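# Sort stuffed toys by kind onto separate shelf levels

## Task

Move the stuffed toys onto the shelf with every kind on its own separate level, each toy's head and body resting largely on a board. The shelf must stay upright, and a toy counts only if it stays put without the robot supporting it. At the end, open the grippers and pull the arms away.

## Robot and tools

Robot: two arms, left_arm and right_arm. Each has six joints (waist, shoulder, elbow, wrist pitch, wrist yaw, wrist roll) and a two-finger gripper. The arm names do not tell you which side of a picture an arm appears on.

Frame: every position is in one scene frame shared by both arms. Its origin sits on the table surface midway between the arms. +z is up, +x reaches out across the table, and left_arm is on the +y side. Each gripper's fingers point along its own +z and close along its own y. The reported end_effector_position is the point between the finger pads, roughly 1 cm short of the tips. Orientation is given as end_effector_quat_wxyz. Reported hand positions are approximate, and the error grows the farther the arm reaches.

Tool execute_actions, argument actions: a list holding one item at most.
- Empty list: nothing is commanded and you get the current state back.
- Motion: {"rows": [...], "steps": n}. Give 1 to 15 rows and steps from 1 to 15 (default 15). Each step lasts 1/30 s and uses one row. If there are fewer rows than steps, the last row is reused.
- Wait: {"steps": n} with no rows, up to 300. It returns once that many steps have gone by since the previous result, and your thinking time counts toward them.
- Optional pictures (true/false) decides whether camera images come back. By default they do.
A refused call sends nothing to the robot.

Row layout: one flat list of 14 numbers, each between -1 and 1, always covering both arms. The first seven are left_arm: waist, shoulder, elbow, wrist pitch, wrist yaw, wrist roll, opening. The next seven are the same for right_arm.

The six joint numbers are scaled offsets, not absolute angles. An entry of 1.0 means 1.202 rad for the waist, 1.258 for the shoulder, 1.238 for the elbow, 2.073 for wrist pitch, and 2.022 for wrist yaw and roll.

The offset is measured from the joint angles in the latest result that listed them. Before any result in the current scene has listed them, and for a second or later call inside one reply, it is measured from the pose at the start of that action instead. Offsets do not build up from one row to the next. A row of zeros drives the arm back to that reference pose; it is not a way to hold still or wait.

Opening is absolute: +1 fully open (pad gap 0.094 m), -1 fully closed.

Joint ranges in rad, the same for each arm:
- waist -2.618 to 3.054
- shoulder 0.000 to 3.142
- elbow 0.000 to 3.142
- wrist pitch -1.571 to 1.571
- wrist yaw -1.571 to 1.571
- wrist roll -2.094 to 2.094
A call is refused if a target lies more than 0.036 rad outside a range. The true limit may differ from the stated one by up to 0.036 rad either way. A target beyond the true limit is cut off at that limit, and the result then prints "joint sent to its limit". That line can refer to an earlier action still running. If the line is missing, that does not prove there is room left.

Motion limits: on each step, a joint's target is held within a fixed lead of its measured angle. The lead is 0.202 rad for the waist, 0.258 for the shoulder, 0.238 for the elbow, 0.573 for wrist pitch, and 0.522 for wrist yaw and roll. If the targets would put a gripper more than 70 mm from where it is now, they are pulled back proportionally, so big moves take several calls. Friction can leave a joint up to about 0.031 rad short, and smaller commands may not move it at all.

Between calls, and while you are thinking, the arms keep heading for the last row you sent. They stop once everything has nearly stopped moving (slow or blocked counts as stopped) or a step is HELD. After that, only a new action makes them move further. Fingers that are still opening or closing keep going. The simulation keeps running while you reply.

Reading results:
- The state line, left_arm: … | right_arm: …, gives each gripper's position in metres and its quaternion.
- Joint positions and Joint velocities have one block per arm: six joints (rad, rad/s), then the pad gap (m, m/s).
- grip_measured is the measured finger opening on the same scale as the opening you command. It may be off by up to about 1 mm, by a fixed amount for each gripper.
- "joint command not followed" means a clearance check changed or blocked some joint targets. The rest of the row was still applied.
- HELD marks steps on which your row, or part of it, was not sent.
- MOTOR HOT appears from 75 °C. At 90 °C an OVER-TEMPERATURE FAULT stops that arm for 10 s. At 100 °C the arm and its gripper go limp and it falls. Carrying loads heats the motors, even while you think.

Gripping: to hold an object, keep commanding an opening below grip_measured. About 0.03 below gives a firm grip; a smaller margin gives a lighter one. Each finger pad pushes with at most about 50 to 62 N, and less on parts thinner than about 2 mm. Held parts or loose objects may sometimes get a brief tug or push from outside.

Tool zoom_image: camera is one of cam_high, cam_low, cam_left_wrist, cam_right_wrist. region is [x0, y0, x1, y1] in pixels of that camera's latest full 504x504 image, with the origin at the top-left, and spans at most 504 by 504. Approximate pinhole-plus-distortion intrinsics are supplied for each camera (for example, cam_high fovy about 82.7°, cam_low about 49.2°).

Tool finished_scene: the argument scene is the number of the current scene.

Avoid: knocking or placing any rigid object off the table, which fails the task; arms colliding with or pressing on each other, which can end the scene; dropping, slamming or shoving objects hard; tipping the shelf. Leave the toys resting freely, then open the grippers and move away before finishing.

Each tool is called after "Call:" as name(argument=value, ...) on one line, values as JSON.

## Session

Call:
execute_actions(actions=[])

Scene clock: 0.00 s of 9600.00 s.
left_arm: end_effector_position=(+0.2887, +0.3612, +0.1993) grip_measured=+1.000 end_effector_quat_wxyz=(+0.600, +0.434, +0.541, +0.398) | right_arm: end_effector_position=(+0.2495, +0.0119, +0.1510) grip_measured=+1.000 end_effector_quat_wxyz=(+0.412, +0.237, +0.880, -0.024)
Joint positions: left_arm=[0.558 1.071 0.166 0.95  0.602 1.235 0.094] | right_arm=[ 1.351  2.185  1.98  -1.3    0.848  1.686  0.094]
Joint velocities: left_arm=[ 0.002 -0.012  0.017 -0.037 -0.037  0.051  0.   ] | right_arm=[-0.007 -0.017  0.012  0.007  0.051  0.007  0.   ]

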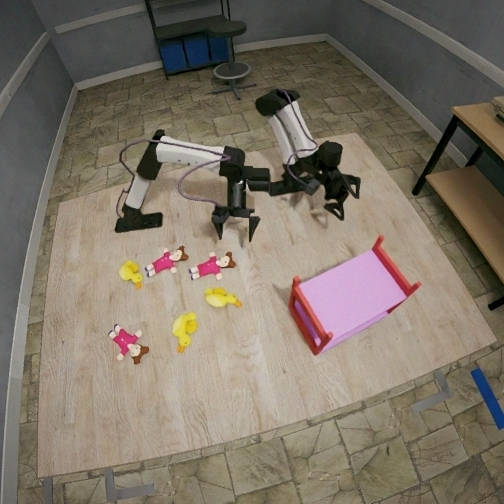

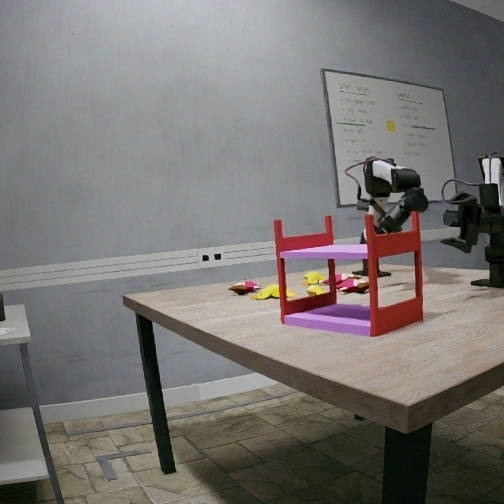

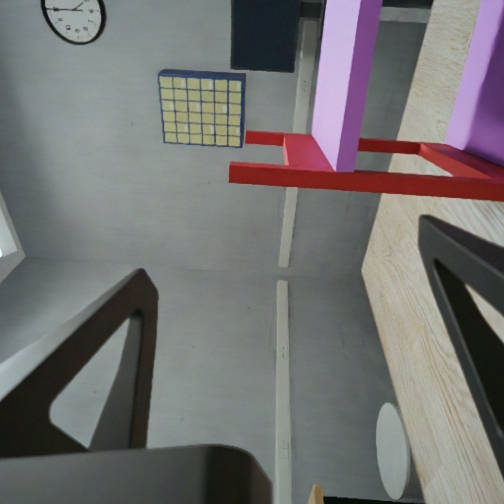

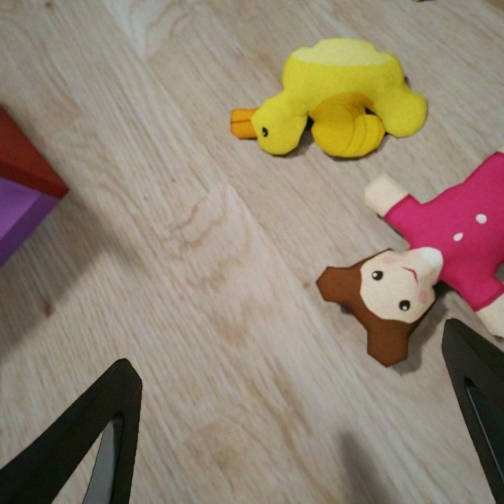

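Call:
execute_actions(actions=[{"rows":[[0,-0.03,0.15,0,0,0,1,0,-0.1,0,0,-0.1,-0.2,1],[0.05,-0.057,0.3,-0.1,-0.05,-0.1,1,-0.05,-0.2,-0.05,0,-0.2,-0.4,1],[0.1,-0.057,0.45,-0.3,-0.15,-0.2,1,-0.12,-0.3,-0.12,0,-0.3,-0.6,1],[0.2,-0.057,0.6,-0.5,-0.25,-0.4,1,-0.2,-0.3,-0.2,0.024,-0.419,-0.8,1],[0.285,-0.057,0.674,-0.89,-0.297,-0.611,1,-0.309,-0.28,-0.283,0.024,-0.419,-1,1]],"steps":15}], pictures=false)

Call:
execute_actions(actions=[{"steps":60}], pictures=false)

Scene clock: 44.97 s of 9600.00 s.
left_arm: end_effector_position=(+0.2148, +0.5582, +0.3288) grip_measured=+1.000 end_effector_quat_wxyz=(+0.529, -0.236, +0.763, +0.287) | right_arm: end_effector_position=(+0.2325, -0.0876, +0.1402) grip_measured=+1.000 end_effector_quat_wxyz=(+0.072, -0.254, +0.964, +0.002)
Joint positions: left_arm=[ 0.9    0.996  1.003 -0.288  0.056  0.214  0.094] | right_arm=[ 0.966  1.828  1.647 -1.264  0.071  0.285  0.094]
Joint velocities: left_arm=[ 0.007 -0.276  0.232 -2.029 -0.256 -1.062  0.   ] | right_arm=[ 0.173  0.071 -0.042 -0.007 -0.418 -2.718  0.   ]
Steps of this call (steps 1 to 120: nothing new was sent; then 40.47 s passed at rest; steps 121 to 135: all 15 steps of this action). Readings (joint positions):
121: left_arm=[0.558 1.069 0.182 0.937 0.605 1.236] | right_arm=[1.351 2.176 1.979 -1.298 0.823 1.632]
122: left_arm=[0.563 1.065 0.222 0.897 0.601 1.215] | right_arm=[1.346 2.148 1.963 -1.290 0.759 1.540]
124: left_arm=[0.626 1.039 0.354 0.720 0.511 1.086] | right_arm=[1.301 2.026 1.864 -1.269 0.561 1.345]
128: left_arm=[0.820 1.026 0.598 0.391 0.270 0.784] | right_arm=[1.044 1.810 1.688 -1.266 0.247 0.958]
135: the state above

Scene clock: 46.97 s of 9600.00 s.
left_arm: end_effector_position=(+0.1565, +0.5037, +0.2096) grip_measured=+1.000 end_effector_quat_wxyz=(+0.312, -0.386, +0.857, +0.139) | right_arm: end_effector_position=(+0.2237, -0.0784, +0.1388) grip_measured=+1.000 end_effector_quat_wxyz=(+0.062, -0.537, +0.841, +0.009)
Joint positions: left_arm=[ 0.9    0.992  1.007 -0.888  0.009  0.005  0.094] | right_arm=[ 0.974  1.83   1.646 -1.261  0.013 -0.325  0.094]
Joint velocities: left_arm=[ 0.012 -0.017 -0.012 -0.037 -0.007 -0.066  0.   ] | right_arm=[-0.007  0.002  0.012 -0.037 -0.081  0.051  0.   ]
Steps of this call (steps 1 to 45: the robot went on to your last target; steps 46 to 60: nothing new was sent). Readings (joint positions):
1: left_arm=[0.900 0.990 1.007 -0.357 0.050 0.183] | right_arm=[0.971 1.830 1.646 -1.264 0.059 0.188]
2: left_arm=[0.900 0.989 1.007 -0.428 0.044 0.156] | right_arm=[0.973 1.830 1.646 -1.263 0.049 0.091]
4: left_arm=[0.900 0.991 1.007 -0.583 0.032 0.107] | right_arm=[0.974 1.830 1.646 -1.262 0.035 -0.060]
8: left_arm=[0.900 0.992 1.007 -0.779 0.018 0.047] | right_arm=[0.974 1.830 1.646 -1.261 0.022 -0.218]
60: the state above
All arms were judged still, so your last target was given up. Only a new action makes them travel on or press farther. Fingers that are still opening or closing keep moving.

Call:
execute_actions(actions=[{"rows":[[0,0,0,0,0,0,1,0,0.02,0,0,0,-0.12,1],[0,0,0,0,0,0,1,0,0.04,0,0,0,-0.25,1]],"steps":15}], pictures=false)

Call:
execute_actions(actions=[{"steps":15}])

Scene clock: 52.23 s of 9600.00 s.
left_arm: end_effector_position=(+0.1564, +0.5036, +0.2095) grip_measured=+1.000 end_effector_quat_wxyz=(+0.312, -0.386, +0.857, +0.139) | right_arm: end_effector_position=(+0.2242, -0.0778, +0.1218) grip_measured=+1.000 end_effector_quat_wxyz=(-0.038, +0.720, -0.693, +0.006)
Joint positions: left_arm=[ 0.9    0.992  1.007 -0.889  0.009  0.005  0.094] | right_arm=[ 0.974  1.879  1.646 -1.261  0.013 -0.798  0.094]
Joint velocities: left_arm=[0.002 0.017 0.007 0.037 0.081 0.007 0.   ] | right_arm=[ 0.012 -0.007  0.012 -0.051  0.037 -0.154  0.   ]
Steps of this call (steps 1 to 90: nothing new was sent; then 1.77 s passed at rest; steps 91 to 105: all 15 steps of this action). Readings (joint positions):
91: left_arm=[0.900 0.992 1.007 -0.889 0.009 0.005] | right_arm=[0.974 1.831 1.646 -1.261 0.013 -0.356]
92: left_arm=[0.900 0.992 1.007 -0.889 0.009 0.005] | right_arm=[0.974 1.835 1.646 -1.261 0.013 -0.432]
94: left_arm=[0.900 0.992 1.007 -0.889 0.009 0.005] | right_arm=[0.974 1.849 1.646 -1.261 0.013 -0.573]
98: left_arm=[0.900 0.992 1.007 -0.889 0.009 0.005] | right_arm=[0.974 1.877 1.646 -1.261 0.013 -0.719]
105: the state above

Scene clock: 52.73 s of 9600.00 s.
left_arm: end_effector_position=(+0.1564, +0.5036, +0.2095) grip_measured=+1.000 end_effector_quat_wxyz=(+0.312, -0.386, +0.857, +0.139) | right_arm: end_effector_position=(+0.2242, -0.0778, +0.1218) grip_measured=+1.000 end_effector_quat_wxyz=(-0.038, +0.727, -0.685, +0.007)
Joint positions: left_arm=[ 0.9    0.992  1.007 -0.889  0.009  0.005  0.094] | right_arm=[ 0.974  1.879  1.646 -1.261  0.013 -0.818  0.094]
Joint velocities: left_arm=[-0.017  0.002  0.007 -0.022 -0.022 -0.037  0.   ] | right_arm=[ 0.002 -0.017  0.017  0.022 -0.007 -0.007  0.   ]
Steps of this call (steps 1 to 15: the robot went on to your last target). Readings (joint positions):
1: left_arm=[0.900 0.992 1.007 -0.889 0.009 0.005] | right_arm=[0.974 1.879 1.646 -1.261 0.013 -0.802]
2: left_arm=[0.900 0.992 1.007 -0.889 0.009 0.005] | right_arm=[0.974 1.879 1.646 -1.261 0.013 -0.806]
4: left_arm=[0.900 0.992 1.007 -0.889 0.009 0.005] | right_arm=[0.974 1.879 1.646 -1.261 0.013 -0.810]
8: left_arm=[0.900 0.992 1.007 -0.889 0.009 0.005] | right_arm=[0.974 1.879 1.646 -1.261 0.013 -0.815]
15: the state above

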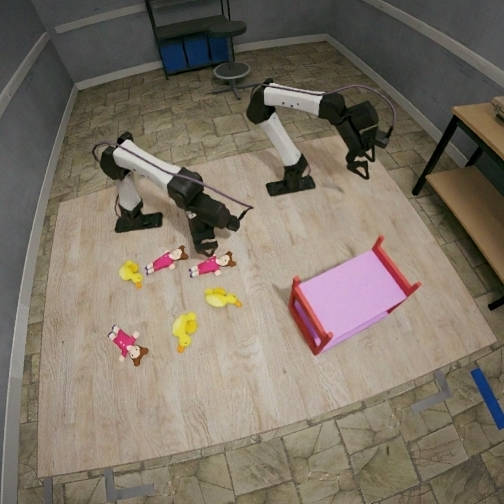

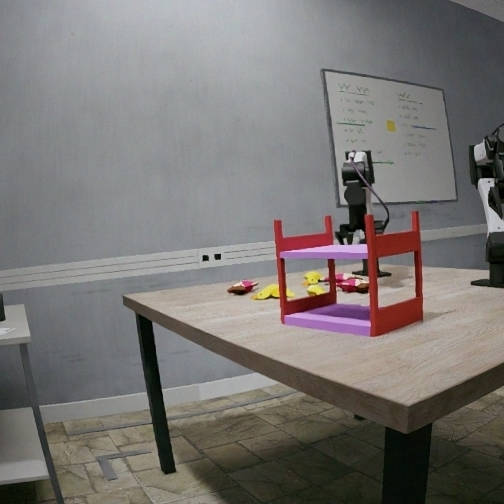

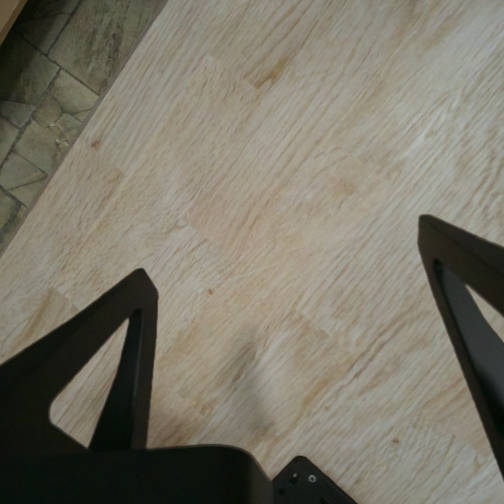

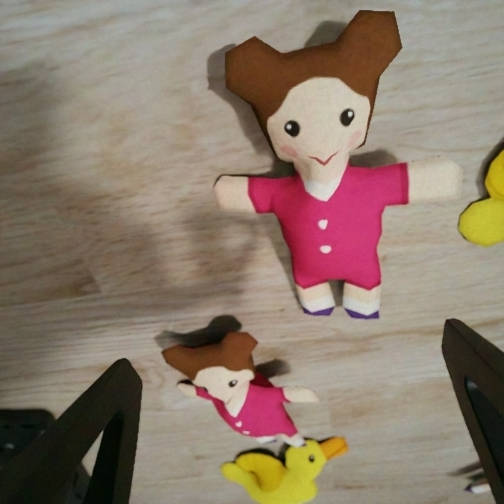

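Call:
execute_actions(actions=[{"rows":[[0,0,0,0,0,0,1,0,0.03,0,0.05,0,0,1],[0,0,0,0,0,0,1,0,0.07,0,0.1,0,0,1],[0,0,0,0,0,0,1,0,0.11,0,0.155,0,0,1],[0,0,0,0,0,0,1,0,0.15,0,0.155,0,0,1]],"steps":15}], pictures=false)

Call:
execute_actions(actions=[{"steps":15}])

Scene clock: 64.27 s of 9600.00 s.
left_arm: end_effector_position=(+0.1564, +0.5036, +0.2095) grip_measured=+1.000 end_effector_quat_wxyz=(+0.312, -0.386, +0.857, +0.139) | right_arm: end_effector_position=(+0.2703, -0.0291, +0.0503) grip_measured=+1.000 end_effector_quat_wxyz=(-0.082, +0.725, -0.684, +0.007)
Joint positions: left_arm=[ 0.9    0.992  1.007 -0.889  0.009  0.005  0.094] | right_arm=[ 0.974  2.088  1.647 -0.965  0.013 -0.819  0.094]
Joint velocities: left_arm=[-0.002 -0.007 -0.007 -0.051 -0.022  0.037  0.   ] | right_arm=[-0.002 -0.09  -0.002  0.11  -0.095  0.007  0.   ]
Steps of this call (steps 1 to 15: the robot went on to your last target; steps 16 to 90: nothing new was sent; then 8.03 s passed at rest; steps 91 to 105: all 15 steps of this action). Readings (joint positions):
91: left_arm=[0.900 0.992 1.007 -0.889 0.009 0.005] | right_arm=[0.974 1.880 1.646 -1.255 0.013 -0.819]
92: left_arm=[0.900 0.992 1.007 -0.889 0.009 0.005] | right_arm=[0.974 1.888 1.646 -1.233 0.013 -0.819]
94: left_arm=[0.900 0.992 1.007 -0.889 0.009 0.005] | right_arm=[0.974 1.931 1.646 -1.144 0.013 -0.819]
98: left_arm=[0.900 0.992 1.007 -0.889 0.009 0.005] | right_arm=[0.974 2.067 1.647 -1.017 0.013 -0.819]
105: the state above

Scene clock: 64.77 s of 9600.00 s.
left_arm: end_effector_position=(+0.1564, +0.5036, +0.2095) grip_measured=+1.000 end_effector_quat_wxyz=(+0.312, -0.386, +0.857, +0.139) | right_arm: end_effector_position=(+0.2727, -0.0267, +0.0526) grip_measured=+1.000 end_effector_quat_wxyz=(-0.091, +0.725, -0.683, +0.007)
Joint positions: left_arm=[ 0.9    0.992  1.007 -0.889  0.009  0.005  0.094] | right_arm=[ 0.974  2.083  1.647 -0.952  0.013 -0.819  0.094]
Joint velocities: left_arm=[-0.012 -0.017 -0.022  0.037  0.022  0.007  0.   ] | right_arm=[ 0.002  0.002  0.002 -0.022 -0.051  0.007  0.   ]
Steps of this call (steps 1 to 15: the robot went on to your last target). Readings (joint positions):
1: left_arm=[0.900 0.992 1.007 -0.889 0.009 0.005] | right_arm=[0.974 2.085 1.647 -0.962 0.013 -0.819]
2: left_arm=[0.900 0.992 1.007 -0.889 0.009 0.005] | right_arm=[0.974 2.084 1.647 -0.959 0.013 -0.819]
4: left_arm=[0.900 0.992 1.007 -0.889 0.009 0.005] | right_arm=[0.974 2.083 1.647 -0.955 0.013 -0.819]
8: left_arm=[0.900 0.992 1.007 -0.889 0.009 0.005] | right_arm=[0.974 2.083 1.647 -0.953 0.013 -0.819]
15: the state above

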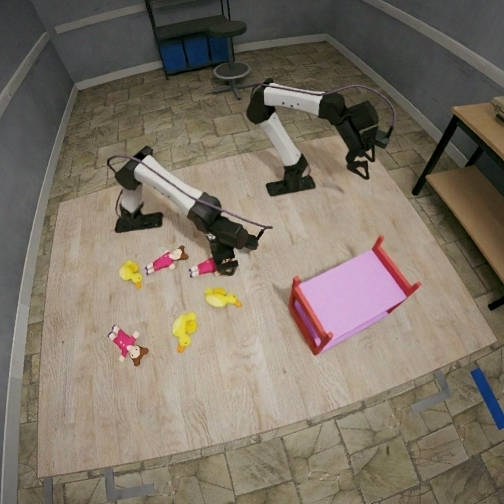

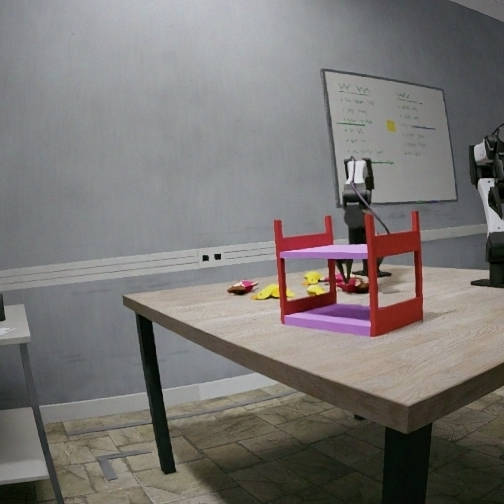

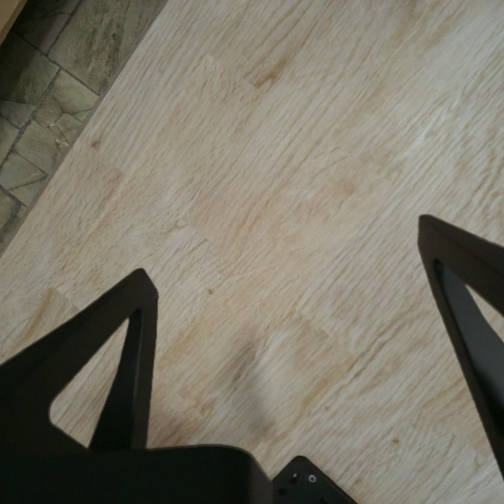

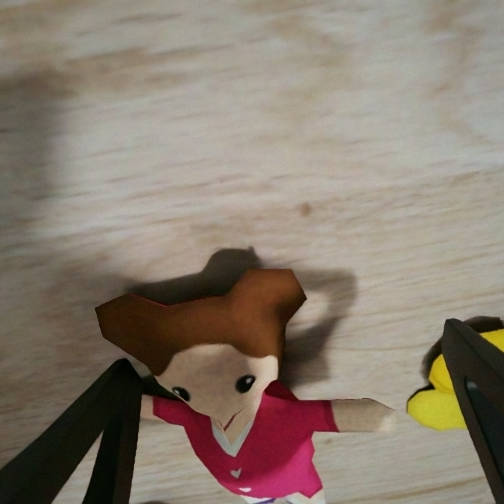

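Call:
execute_actions(actions=[{"rows":[[0,0,0,0,0,0,1,0,-0.08,0,0,0,0,1],[0,0,0,0,0,0,1,0,-0.16,0,0,0,0,1],[0,0,0,0,0,0,1,-0.04,-0.2,-0.08,0,0,0,1],[0,0,0,0,0,0,1,-0.076,-0.2,-0.167,0.02,0,-0.02,1],[0,0,0,0,0,0,1,-0.076,-0.2,-0.167,0.02,0,-0.02,1],[0,0,0,0,0,0,1,-0.076,-0.2,-0.167,0.02,0,-0.02,1],[0,0,0,0,0,0,1,-0.076,-0.15,-0.167,0.02,0,-0.02,1],[0,0,0,0,0,0,1,-0.076,-0.1,-0.167,0.02,0,-0.02,1]],"steps":15}], pictures=false)

Call:
execute_actions(actions=[{"steps":15}])

Scene clock: 83.87 s of 9600.00 s.
left_arm: end_effector_position=(+0.1564, +0.5036, +0.2095) grip_measured=+1.000 end_effector_quat_wxyz=(+0.312, -0.386, +0.857, +0.139) | right_arm: end_effector_position=(+0.2689, -0.0855, +0.0419) grip_measured=+1.000 end_effector_quat_wxyz=(-0.066, +0.702, -0.709, +0.010)
Joint positions: left_arm=[ 0.9    0.992  1.007 -0.889  0.009  0.005  0.094] | right_arm=[ 0.878  1.973  1.448 -0.912  0.012 -0.846  0.094]
Joint velocities: left_arm=[ 0.007 -0.012  0.017 -0.037  0.022  0.022  0.   ] | right_arm=[-0.017  0.208 -0.149 -0.066  0.081 -0.051  0.   ]
Steps of this call (steps 1 to 15: the robot went on to your last target; steps 16 to 90: nothing new was sent; then 15.60 s passed at rest; steps 91 to 105: all 15 steps of this action). Readings (joint positions):
91: left_arm=[0.900 0.992 1.007 -0.889 0.009 0.005] | right_arm=[0.974 2.077 1.647 -0.952 0.013 -0.819]
92: left_arm=[0.900 0.992 1.007 -0.889 0.009 0.005] | right_arm=[0.974 2.060 1.643 -0.953 0.013 -0.819]
94: left_arm=[0.900 0.992 1.007 -0.889 0.009 0.005] | right_arm=[0.962 1.966 1.576 -0.928 0.011 -0.823]
98: left_arm=[0.900 0.992 1.007 -0.889 0.009 0.005] | right_arm=[0.888 1.830 1.487 -0.930 0.011 -0.838]
105: the state above

Scene clock: 84.37 s of 9600.00 s.
left_arm: end_effector_position=(+0.1564, +0.5036, +0.2095) grip_measured=+1.000 end_effector_quat_wxyz=(+0.312, -0.386, +0.857, +0.139) | right_arm: end_effector_position=(+0.2674, -0.0868, +0.0401) grip_measured=+1.000 end_effector_quat_wxyz=(-0.062, +0.703, -0.708, +0.010)
Joint positions: left_arm=[ 0.9    0.992  1.007 -0.889  0.009  0.005  0.094] | right_arm=[ 0.878  1.975  1.444 -0.915  0.012 -0.848  0.094]
Joint velocities: left_arm=[-0.007  0.002  0.012 -0.007 -0.037  0.037  0.   ] | right_arm=[-0.002  0.002  0.002 -0.007  0.051 -0.066  0.   ]
Steps of this call (steps 1 to 15: the robot went on to your last target). Readings (joint positions):
1: left_arm=[0.900 0.992 1.007 -0.889 0.009 0.005] | right_arm=[0.878 1.977 1.445 -0.914 0.012 -0.846]
2: left_arm=[0.900 0.992 1.007 -0.889 0.009 0.005] | right_arm=[0.878 1.978 1.444 -0.916 0.012 -0.846]
4: left_arm=[0.900 0.992 1.007 -0.889 0.009 0.005] | right_arm=[0.878 1.975 1.444 -0.915 0.012 -0.847]
8: left_arm=[0.900 0.992 1.007 -0.889 0.009 0.005] | right_arm=[0.878 1.975 1.444 -0.915 0.012 -0.848]
15: the state above
All arms were judged still, so your last target was given up. Only a new action makes them travel on or press farther. Fingers that are still opening or closing keep moving.

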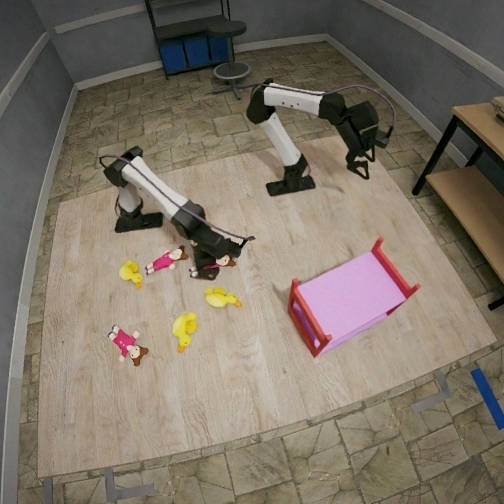

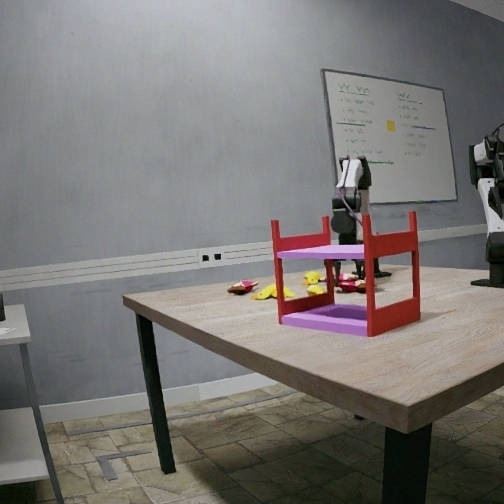

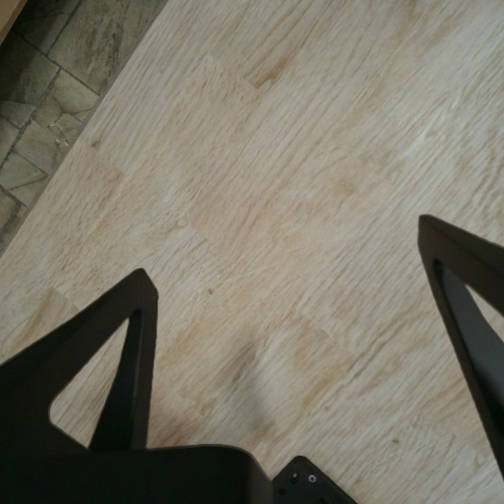

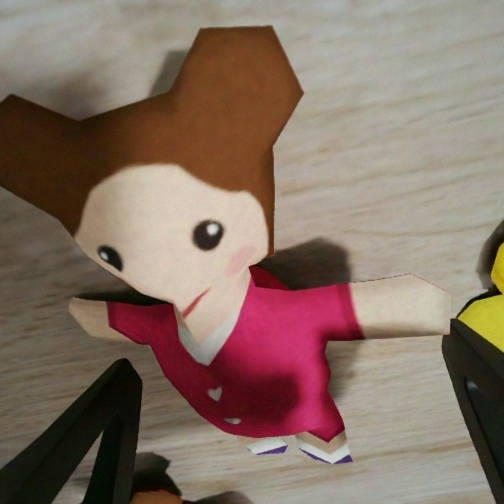

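Call:
execute_actions(actions=[{"rows":[[0,0,0,0,0,0,1,0.015,0.02,0,0,0,0,0.8],[0,0,0,0,0,0,1,0.015,0.035,0,0,0,0,0.5],[0,0,0,0,0,0,1,0.015,0.035,0,0,0,0,0.1],[0,0,0,0,0,0,1,0.015,0.035,0,0,0,0,-0.3],[0,0,0,0,0,0,1,0.015,0.035,0,0,0,0,-0.7],[0,0,0,0,0,0,1,0.015,0.035,0,0,0,0,-0.92],[0,0,0,0,0,0,1,0.015,0.035,0,0,0,0,-0.92],[0,0,0,0,0,0,1,0.015,0.035,0,0,0,0,-0.92],[0,0,0,0,0,0,1,0.015,0.035,0,0,0,0,-0.92],[0,0,0,0,0,0,1,0.015,0.035,0,0,0,0,-0.92],[0,0,0,0,0,0,1,0.03,-0.03,0,0,0,0,-0.92],[0,0,0,0,0,0,1,0.07,-0.07,0.05,0.02,0,0,-0.92],[0,0,0,0,0,0,1,0.12,-0.05,0.12,0.06,0,0,-0.92],[0,0,0,0,0,0,1,0.18,0,0.22,0.11,0,0,-0.92]],"steps":15}], pictures=false)

Call:
execute_actions(actions=[{"steps":20}])

Scene clock: 102.60 s of 9600.00 s.
left_arm: end_effector_position=(+0.1564, +0.5036, +0.2095) grip_measured=+1.000 end_effector_quat_wxyz=(+0.312, -0.386, +0.857, +0.139) | right_arm: end_effector_position=(+0.2663, -0.0472, +0.0619) grip_measured=-0.911 end_effector_quat_wxyz=(-0.107, +0.726, -0.679, +0.012)
Joint positions: left_arm=[ 0.9    0.992  1.007 -0.889  0.009  0.005  0.094] | right_arm=[ 0.953  1.973  1.516 -0.897  0.017 -0.848  0.004]
Joint velocities: left_arm=[ 0.002  0.007 -0.007 -0.037  0.037 -0.051  0.   ] | right_arm=[ 0.73   0.081  0.974  0.549 -0.037  0.022 -0.001]
Steps of this call (steps 1 to 90: nothing new was sent; then 14.73 s passed at rest; steps 91 to 105: all 15 steps of this action). Readings (joint positions):
91: left_arm=[0.900 0.992 1.007 -0.889 0.009 0.005] | right_arm=[0.878 1.976 1.444 -0.915 0.012 -0.848]
92: left_arm=[0.900 0.992 1.007 -0.889 0.009 0.005] | right_arm=[0.880 1.979 1.444 -0.915 0.012 -0.848]
94: left_arm=[0.900 0.992 1.007 -0.889 0.009 0.005] | right_arm=[0.883 1.992 1.444 -0.915 0.012 -0.848]
98: left_arm=[0.900 0.992 1.007 -0.889 0.009 0.005] | right_arm=[0.886 2.006 1.444 -0.915 0.013 -0.848]
105: the state above

Scene clock: 103.27 s of 9600.00 s.
left_arm: end_effector_position=(+0.1564, +0.5036, +0.2095) grip_measured=+1.000 end_effector_quat_wxyz=(+0.312, -0.386, +0.857, +0.139) | right_arm: end_effector_position=(+0.2719, +0.0690, +0.1463) grip_measured=-0.911 end_effector_quat_wxyz=(-0.295, +0.744, -0.599, -0.008)
Joint positions: left_arm=[ 0.9    0.992  1.007 -0.889  0.009  0.005  0.094] | right_arm=[ 1.102  1.974  1.705 -0.703  0.011 -0.848  0.004]
Joint velocities: left_arm=[ 0.027 -0.017  0.007  0.037 -0.007  0.007  0.   ] | right_arm=[-0.002  0.002  0.002 -0.037 -0.007 -0.022  0.   ]
Steps of this call (steps 1 to 20: the robot went on to your last target). Readings (joint positions):
1: left_arm=[0.900 0.992 1.007 -0.889 0.009 0.005] | right_arm=[0.979 1.975 1.550 -0.876 0.017 -0.848]
2: left_arm=[0.900 0.992 1.007 -0.889 0.009 0.005] | right_arm=[1.005 1.975 1.583 -0.853 0.017 -0.848]
4: left_arm=[0.900 0.992 1.007 -0.889 0.009 0.005] | right_arm=[1.054 1.975 1.646 -0.803 0.017 -0.848]
8: left_arm=[0.900 0.992 1.007 -0.889 0.009 0.005] | right_arm=[1.104 1.974 1.705 -0.714 0.012 -0.848]
20: the state above

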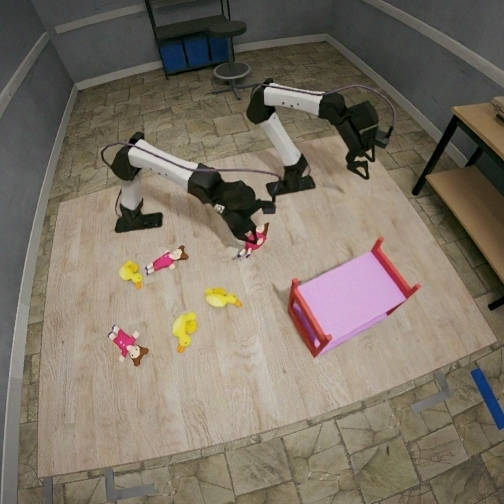

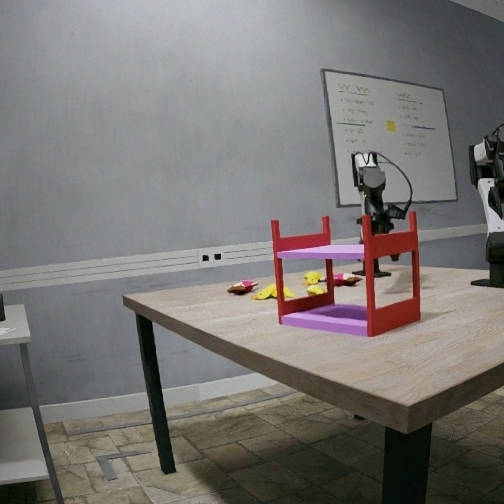

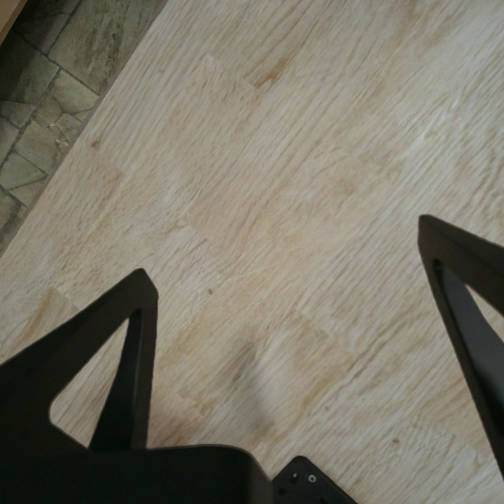

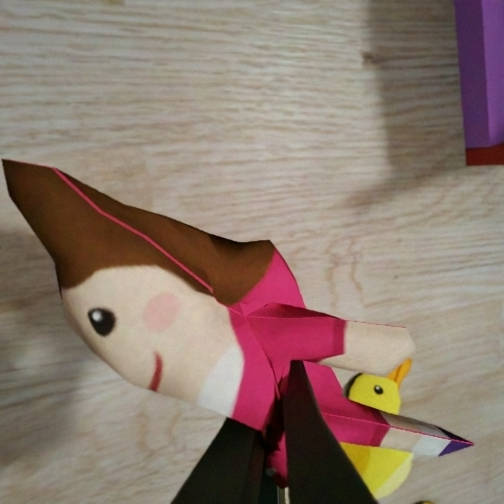

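Call:
execute_actions(actions=[{"rows":[[0,0,0,0,0,0,1,0,0.05,0,0,0,0,-0.92],[0,0,0,0,0,0,1,0,0.1,0,0,0,0,-0.92],[0,0,0,0,0,0,1,0,0.15,0,0,0,0,-0.92],[0,0,0,0,0,0,1,0,0.19,0,0,0,0,-0.92],[0,0,0,0,0,0,1,0,0.19,0,0,0,0,-0.92],[0,0,0,0,0,0,1,0,0.19,0,0,0,0,-0.92],[0,0,0,0,0,0,1,0,0.19,0,0,0,0,-0.5],[0,0,0,0,0,0,1,0,0.19,0,0,0,0,0],[0,0,0,0,0,0,1,0,0.19,0,0,0,0,0.6],[0,0,0,0,0,0,1,0,0.19,0,0,0,0,1],[0,0,0,0,0,0,1,0,0.1,0,0,0,0,1],[0,0,0,0,0,0,1,0,0,0,0,0,0,1],[0,0,0,0,0,0,1,0,-0.1,0,0,0,0,1]],"steps":15}], pictures=false)

Call:
execute_actions(actions=[{"steps":20}], pictures=false)

Scene clock: 116.90 s of 9600.00 s.
left_arm: end_effector_position=(+0.1564, +0.5036, +0.2095) grip_measured=+1.000 end_effector_quat_wxyz=(+0.312, -0.386, +0.857, +0.139) | right_arm: end_effector_position=(+0.2741, +0.0679, +0.1011) grip_measured=+1.000 end_effector_quat_wxyz=(-0.251, +0.753, -0.608, -0.002)
Joint positions: left_arm=[ 0.9    0.992  1.007 -0.889  0.009  0.005  0.094] | right_arm=[ 1.1    2.064  1.704 -0.704  0.02  -0.849  0.094]
Joint velocities: left_arm=[-0.007  0.002  0.017 -0.037 -0.095  0.022  0.   ] | right_arm=[-0.002 -1.165  0.007  0.007 -0.007  0.007  0.   ]
Steps of this call (steps 1 to 15: the robot went on to your last target; steps 16 to 140: nothing new was sent; then 8.47 s passed at rest; steps 141 to 155: all 15 steps of this action). Readings (joint positions):
141: left_arm=[0.900 0.992 1.007 -0.889 0.009 0.005] | right_arm=[1.102 1.978 1.705 -0.703 0.011 -0.848]
142: left_arm=[0.900 0.992 1.007 -0.889 0.009 0.005] | right_arm=[1.102 1.989 1.706 -0.700 0.011 -0.848]
144: left_arm=[0.900 0.992 1.007 -0.889 0.009 0.005] | right_arm=[1.102 2.041 1.710 -0.691 0.011 -0.848]
148: left_arm=[0.900 0.992 1.007 -0.889 0.009 0.005] | right_arm=[1.102 2.199 1.710 -0.689 0.011 -0.848]
155: the state above

Scene clock: 117.57 s of 9600.00 s.
left_arm: end_effector_position=(+0.1564, +0.5036, +0.2095) grip_measured=+1.000 end_effector_quat_wxyz=(+0.312, -0.386, +0.857, +0.139) | right_arm: end_effector_position=(+0.2695, +0.0616, +0.2094) grip_measured=+1.000 end_effector_quat_wxyz=(-0.358, +0.726, -0.588, -0.007)
Joint positions: left_arm=[ 0.9    0.992  1.007 -0.889  0.009  0.005  0.094] | right_arm=[ 1.1    1.846  1.704 -0.697  0.02  -0.849  0.094]
Joint velocities: left_arm=[-0.007 -0.037 -0.017 -0.037 -0.037 -0.022  0.   ] | right_arm=[-0.007  0.012 -0.012  0.037 -0.022 -0.095  0.   ]
Steps of this call (steps 1 to 20: the robot went on to your last target). Readings (joint positions):
1: left_arm=[0.900 0.992 1.007 -0.889 0.009 0.005] | right_arm=[1.100 2.021 1.704 -0.704 0.020 -0.849]
2: left_arm=[0.900 0.992 1.007 -0.889 0.009 0.005] | right_arm=[1.100 1.975 1.704 -0.703 0.020 -0.849]
4: left_arm=[0.900 0.992 1.007 -0.889 0.009 0.005] | right_arm=[1.100 1.890 1.704 -0.700 0.020 -0.849]
8: left_arm=[0.900 0.992 1.007 -0.889 0.009 0.005] | right_arm=[1.100 1.809 1.704 -0.685 0.020 -0.849]
20: the state above

Call:
execute_actions(actions=[{"rows":[[0,0,0,0,0,0,1,-0.07,-0.1,-0.05,-0.05,0,-0.05,1],[0,0,0,0,0,0,1,-0.14,-0.164,-0.12,-0.12,0,-0.1,1],[0,0,0,0,0,0,1,-0.21,-0.164,-0.2,-0.2,0,-0.15,1],[0,0,0,0,0,0,1,-0.286,-0.164,-0.286,-0.272,0,-0.213,1],[0,0,0,0,0,0,1,-0.286,-0.164,-0.286,-0.272,0,-0.213,1],[0,0,0,0,0,0,1,-0.286,-0.164,-0.286,-0.272,0,-0.213,1],[-0.2,0,0.05,0,0,0,1,-0.286,-0.164,-0.286,-0.272,0,-0.213,1],[-0.4,0.1,0.15,0,0,0,1,-0.286,-0.164,-0.286,-0.272,0,-0.213,1],[-0.6,0.2,0.25,-0.05,0,0,1,-0.286,-0.164,-0.286,-0.272,0,-0.213,1],[-0.8,0.3,0.35,-0.1,0,0,1,-0.286,-0.164,-0.286,-0.272,0,-0.213,1],[-1,0.45,0.45,-0.15,0,0,1,-0.286,-0.164,-0.286,-0.272,0,-0.213,1]],"steps":15}], pictures=false)

Call:
execute_actions(actions=[{"steps":75}])

Scene clock: 133.30 s of 9600.00 s.
left_arm: end_effector_position=(+0.3313, +0.4000, +0.2298) grip_measured=+1.000 end_effector_quat_wxyz=(+0.259, -0.135, +0.955, +0.040) | right_arm: end_effector_position=(+0.2312, -0.1717, +0.1141) grip_measured=+1.000 end_effector_quat_wxyz=(-0.034, +0.783, -0.621, +0.021)
Joint positions: left_arm=[ 0.327  1.513  1.533 -1.059 -0.005  0.003  0.094] | right_arm=[ 0.754  1.666  1.359 -1.185  0.018 -1.209  0.094]
Joint velocities: left_arm=[-1.888  1.38   0.545 -0.212 -0.022  0.051  0.   ] | right_arm=[ 0.012  0.002 -0.085 -0.755 -0.051 -0.418  0.   ]
Steps of this call (steps 1 to 15: the robot went on to your last target; steps 16 to 90: nothing new was sent; then 12.23 s passed at rest; steps 91 to 105: all 15 steps of this action). Readings (joint positions):
91: left_arm=[0.900 0.992 1.007 -0.889 0.009 0.005] | right_arm=[1.094 1.836 1.696 -0.699 0.017 -0.860]
92: left_arm=[0.900 0.992 1.007 -0.889 0.009 0.005] | right_arm=[1.079 1.813 1.671 -0.716 0.013 -0.882]
94: left_arm=[0.900 0.992 1.007 -0.889 0.009 0.005] | right_arm=[1.025 1.755 1.613 -0.783 0.013 -0.932]
98: left_arm=[0.805 1.009 1.038 -0.911 -0.009 0.003] | right_arm=[0.897 1.687 1.504 -0.920 0.013 -1.036]
105: the state above

Scene clock: 135.80 s of 9600.00 s.
left_arm: end_effector_position=(+0.3021, +0.1713, +0.1975) grip_measured=+1.000 end_effector_quat_wxyz=(+0.168, +0.177, +0.969, -0.037) | right_arm: end_effector_position=(+0.2178, -0.1807, +0.1160) grip_measured=+1.000 end_effector_quat_wxyz=(-0.007, +0.802, -0.598, +0.012)
Joint positions: left_arm=[-0.308  1.576  1.541 -1.191  0.015  0.005  0.094] | right_arm=[ 0.754  1.657  1.358 -1.25   0.018 -1.268  0.094]
Joint velocities: left_arm=[ 0.002 -0.007  0.012  0.022  0.066 -0.051  0.   ] | right_arm=[-0.017  0.007  0.007  0.037 -0.051  0.007  0.   ]
Steps of this call (steps 1 to 30: the robot went on to your last target; steps 31 to 75: nothing new was sent). Readings (joint positions):
1: left_arm=[0.260 1.550 1.541 -1.067 -0.005 0.003] | right_arm=[0.754 1.666 1.358 -1.205 0.018 -1.221]
2: left_arm=[0.191 1.573 1.541 -1.083 -0.004 0.003] | right_arm=[0.754 1.665 1.358 -1.216 0.018 -1.231]
4: left_arm=[0.047 1.593 1.541 -1.120 -0.001 0.003] | right_arm=[0.754 1.662 1.358 -1.230 0.018 -1.244]
8: left_arm=[-0.239 1.586 1.541 -1.151 0.007 0.003] | right_arm=[0.754 1.657 1.358 -1.243 0.018 -1.258]
75: the state above
All arms were judged still, so your last target was given up. Only a new action makes them travel on or press farther. Fingers that are still opening or closing keep moving.

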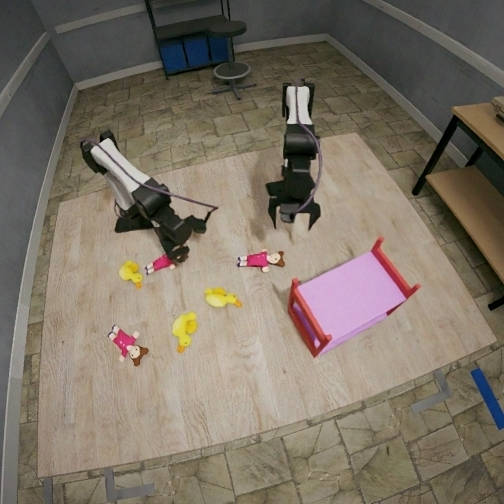

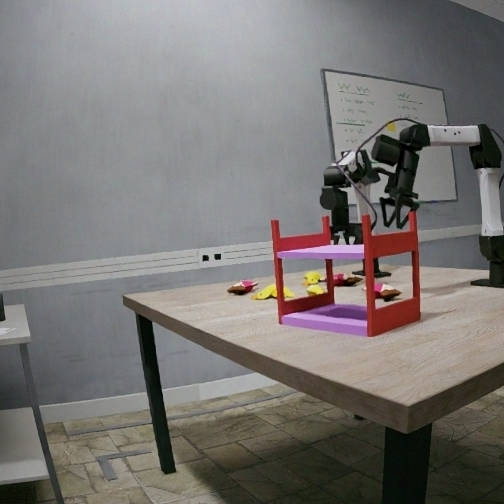

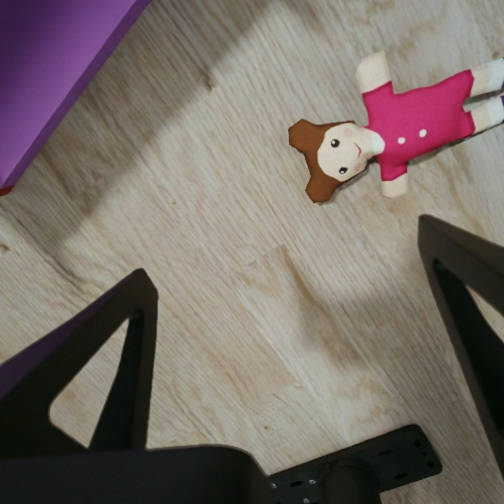

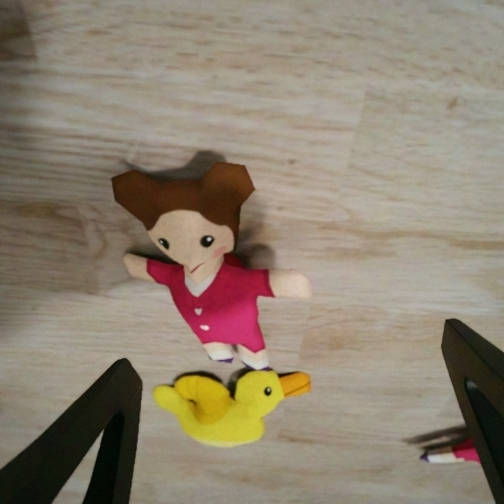

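Call:
execute_actions(actions=[{"rows":[[-0.07,0,-0.04,0.04,0,0.1,1,-0.06,-0.03,-0.05,0.03,0,-0.1,1],[-0.14,0.03,-0.08,0.08,0,0.2,1,-0.122,-0.05,-0.1,0.06,0,-0.194,1],[-0.21,0.06,-0.12,0.12,0,0.3,1,-0.122,-0.05,-0.16,0.09,0,-0.194,1],[-0.276,0.1,-0.175,0.155,0,0.423,1,-0.122,-0.05,-0.22,0.12,0,-0.194,1],[-0.276,0.14,-0.175,0.155,0,0.423,1,-0.122,-0.05,-0.28,0.155,0,-0.194,1]],"steps":15}], pictures=false)

Call:
execute_actions(actions=[{"steps":25}])

Scene clock: 156.90 s of 9600.00 s.
left_arm: end_effector_position=(+0.2540, +0.0587, +0.0758) grip_measured=+1.000 end_effector_quat_wxyz=(+0.098, +0.672, +0.734, -0.004) | right_arm: end_effector_position=(+0.2119, -0.2331, +0.0445) grip_measured=+1.000 end_effector_quat_wxyz=(-0.001, +0.861, -0.508, +0.011)
Joint positions: left_arm=[-0.647  1.775  1.314 -0.916  0.017  0.789  0.094] | right_arm=[ 0.604  1.604  1.012 -0.963  0.018 -1.633  0.094]
Joint velocities: left_arm=[ 0.012 -0.085 -0.017  0.256 -0.007  0.432  0.   ] | right_arm=[-0.017 -0.002  0.007  0.139 -0.022 -0.11   0.   ]
Steps of this call (steps 1 to 90: nothing new was sent; then 17.60 s passed at rest; steps 91 to 105: all 15 steps of this action). Readings (joint positions):
91: left_arm=[-0.315 1.576 1.536 -1.183 0.011 0.031] | right_arm=[0.748 1.654 1.351 -1.241 0.017 -1.294]
92: left_arm=[-0.341 1.576 1.520 -1.158 0.003 0.091] | right_arm=[0.726 1.642 1.329 -1.216 0.012 -1.354]
94: left_arm=[-0.435 1.591 1.471 -1.092 0.001 0.232] | right_arm=[0.652 1.608 1.235 -1.141 0.012 -1.461]
98: left_arm=[-0.600 1.706 1.374 -0.978 0.009 0.527] | right_arm=[0.604 1.599 1.034 -1.035 0.018 -1.572]
105: the state above

Scene clock: 157.73 s of 9600.00 s.
left_arm: end_effector_position=(+0.2591, +0.0548, +0.0786) grip_measured=+1.000 end_effector_quat_wxyz=(+0.113, +0.695, +0.710, +0.001) | right_arm: end_effector_position=(+0.2157, -0.2313, +0.0446) grip_measured=+1.000 end_effector_quat_wxyz=(-0.008, +0.865, -0.501, +0.016)
Joint positions: left_arm=[-0.646  1.77   1.314 -0.89   0.017  0.855  0.094] | right_arm=[ 0.604  1.604  1.012 -0.946  0.018 -1.649  0.094]
Joint velocities: left_arm=[ 0.002 -0.002 -0.012 -0.037  0.051 -0.007  0.   ] | right_arm=[ 0.007  0.007  0.007 -0.037  0.022  0.022  0.   ]
Steps of this call (steps 1 to 25: the robot went on to your last target). Readings (joint positions):
1: left_arm=[-0.646 1.772 1.314 -0.909 0.017 0.802] | right_arm=[0.604 1.604 1.012 -0.959 0.018 -1.636]
2: left_arm=[-0.646 1.771 1.314 -0.905 0.017 0.813] | right_arm=[0.604 1.604 1.012 -0.956 0.018 -1.639]
4: left_arm=[-0.646 1.770 1.314 -0.898 0.017 0.828] | right_arm=[0.604 1.604 1.012 -0.952 0.018 -1.642]
8: left_arm=[-0.646 1.770 1.314 -0.893 0.017 0.844] | right_arm=[0.604 1.604 1.012 -0.948 0.018 -1.646]
25: the state above

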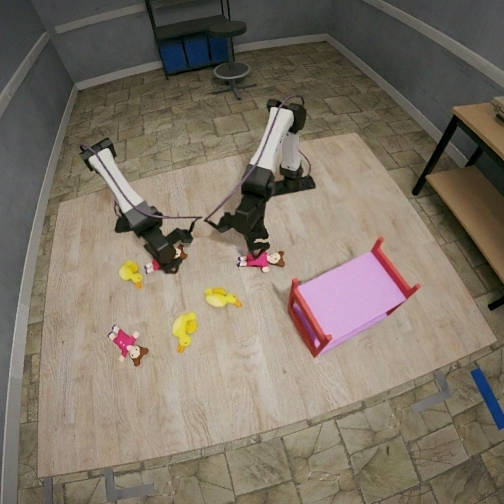

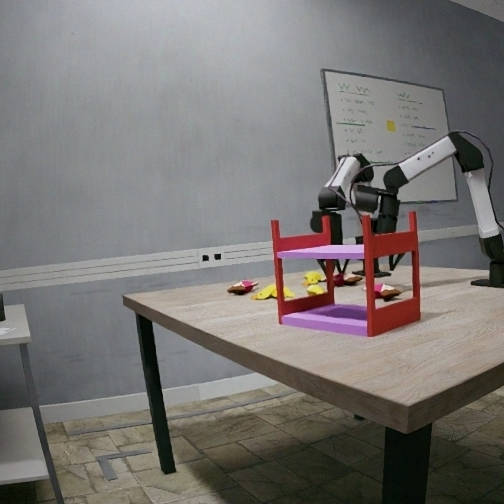

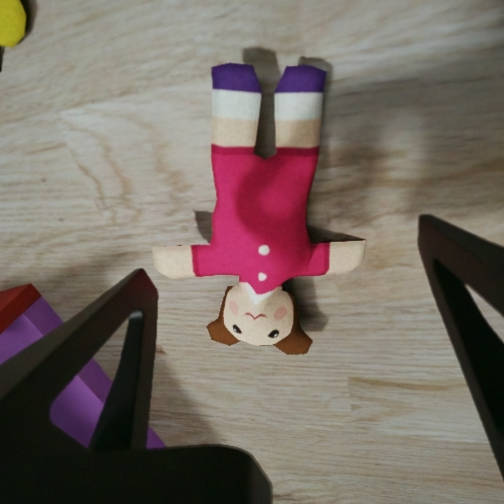

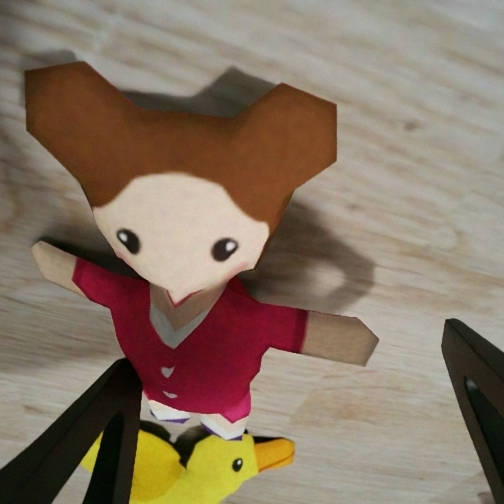

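Call:
execute_actions(actions=[{"rows":[[0,0,0,0,0,0,1,0,-0.06,0,0,0,0,1],[0,0,0,0,0,0,1,-0.045,-0.08,0,0,0,0,1],[0,0,0,0,0,0,1,-0.045,-0.08,-0.03,0,0,0,1],[0,0,0,0,0,0,1,-0.045,-0.08,-0.03,0,0,0,1],[0,0,0,0,0,0,1,-0.045,-0.05,-0.06,0.02,0,0,1],[0,0,0,0,0,0,1,-0.045,-0.03,-0.09,0.03,0,0,1],[0,0,0,0,0,0,1,-0.045,-0.016,-0.11,0.04,0,0,1]],"steps":15}], pictures=false)

Call:
execute_actions(actions=[{"steps":15}])

Scene clock: 174.63 s of 9600.00 s.
left_arm: end_effector_position=(+0.2592, +0.0548, +0.0786) grip_measured=+1.000 end_effector_quat_wxyz=(+0.113, +0.695, +0.710, +0.001) | right_arm: end_effector_position=(+0.1953, -0.2533, +0.0194) grip_measured=+1.000 end_effector_quat_wxyz=(+0.011, +0.853, -0.521, +0.002)
Joint positions: left_arm=[-0.646  1.77   1.314 -0.889  0.017  0.855  0.094] | right_arm=[ 0.557  1.585  0.884 -0.885  0.017 -1.649  0.094]
Joint velocities: left_arm=[ 0.007 -0.007  0.012 -0.037 -0.022  0.022  0.   ] | right_arm=[ 0.007  0.002  0.007  0.081 -0.037 -0.095  0.   ]
Steps of this call (steps 1 to 15: the robot went on to your last target; steps 16 to 90: nothing new was sent; then 13.40 s passed at rest; steps 91 to 105: all 15 steps of this action). Readings (joint positions):
91: left_arm=[-0.646 1.770 1.314 -0.889 0.017 0.855] | right_arm=[0.604 1.599 1.012 -0.946 0.018 -1.649]
92: left_arm=[-0.646 1.770 1.314 -0.889 0.017 0.855] | right_arm=[0.599 1.585 1.012 -0.947 0.017 -1.649]
94: left_arm=[-0.646 1.770 1.314 -0.889 0.017 0.855] | right_arm=[0.575 1.542 1.006 -0.945 0.017 -1.649]
98: left_arm=[-0.646 1.770 1.314 -0.889 0.017 0.855] | right_arm=[0.557 1.539 0.941 -0.897 0.017 -1.649]
105: the state above

Scene clock: 175.13 s of 9600.00 s.
left_arm: end_effector_position=(+0.2592, +0.0548, +0.0786) grip_measured=+1.000 end_effector_quat_wxyz=(+0.113, +0.695, +0.710, +0.001) | right_arm: end_effector_position=(+0.1973, -0.2525, +0.0194) grip_measured=+1.000 end_effector_quat_wxyz=(+0.007, +0.853, -0.521, +0.005)
Joint positions: left_arm=[-0.646  1.77   1.314 -0.889  0.017  0.855  0.094] | right_arm=[ 0.557  1.585  0.884 -0.876  0.017 -1.649  0.094]
Joint velocities: left_arm=[ 0.007  0.007 -0.002  0.037 -0.037  0.037  0.   ] | right_arm=[ 0.012 -0.007  0.007 -0.022  0.007 -0.007  0.   ]
Steps of this call (steps 1 to 15: the robot went on to your last target). Readings (joint positions):
1: left_arm=[-0.646 1.770 1.314 -0.889 0.017 0.855] | right_arm=[0.557 1.585 0.884 -0.884 0.017 -1.649]
2: left_arm=[-0.646 1.770 1.314 -0.889 0.017 0.855] | right_arm=[0.557 1.585 0.884 -0.881 0.017 -1.649]
4: left_arm=[-0.646 1.770 1.314 -0.889 0.017 0.855] | right_arm=[0.557 1.585 0.884 -0.880 0.017 -1.649]
8: left_arm=[-0.646 1.770 1.314 -0.889 0.017 0.855] | right_arm=[0.557 1.585 0.884 -0.877 0.017 -1.649]
15: the state above
All arms were judged still, so your last target was given up. Only a new action makes them travel on or press farther. Fingers that are still opening or closing keep moving.

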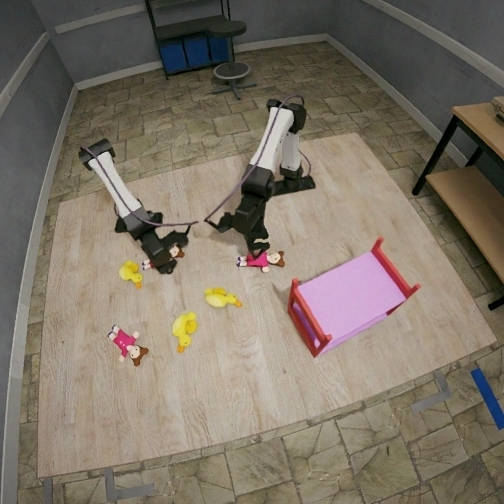

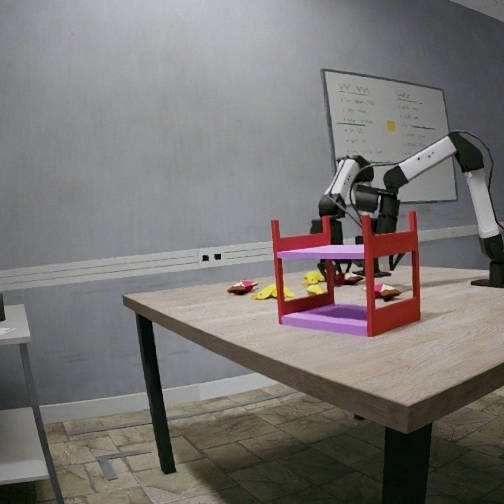

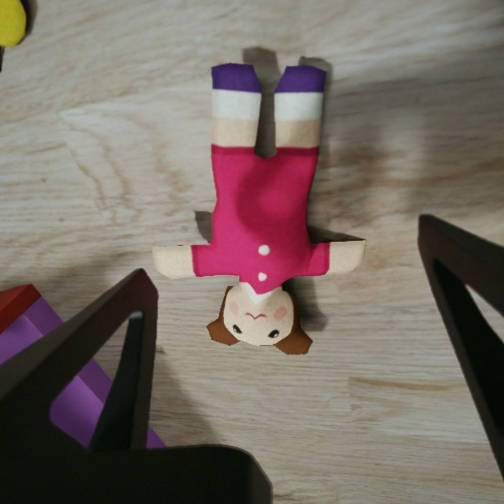

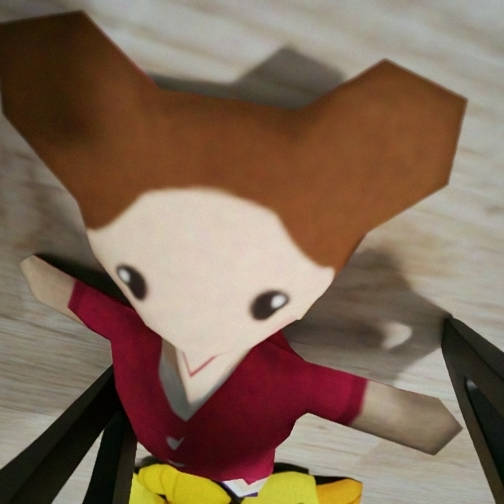

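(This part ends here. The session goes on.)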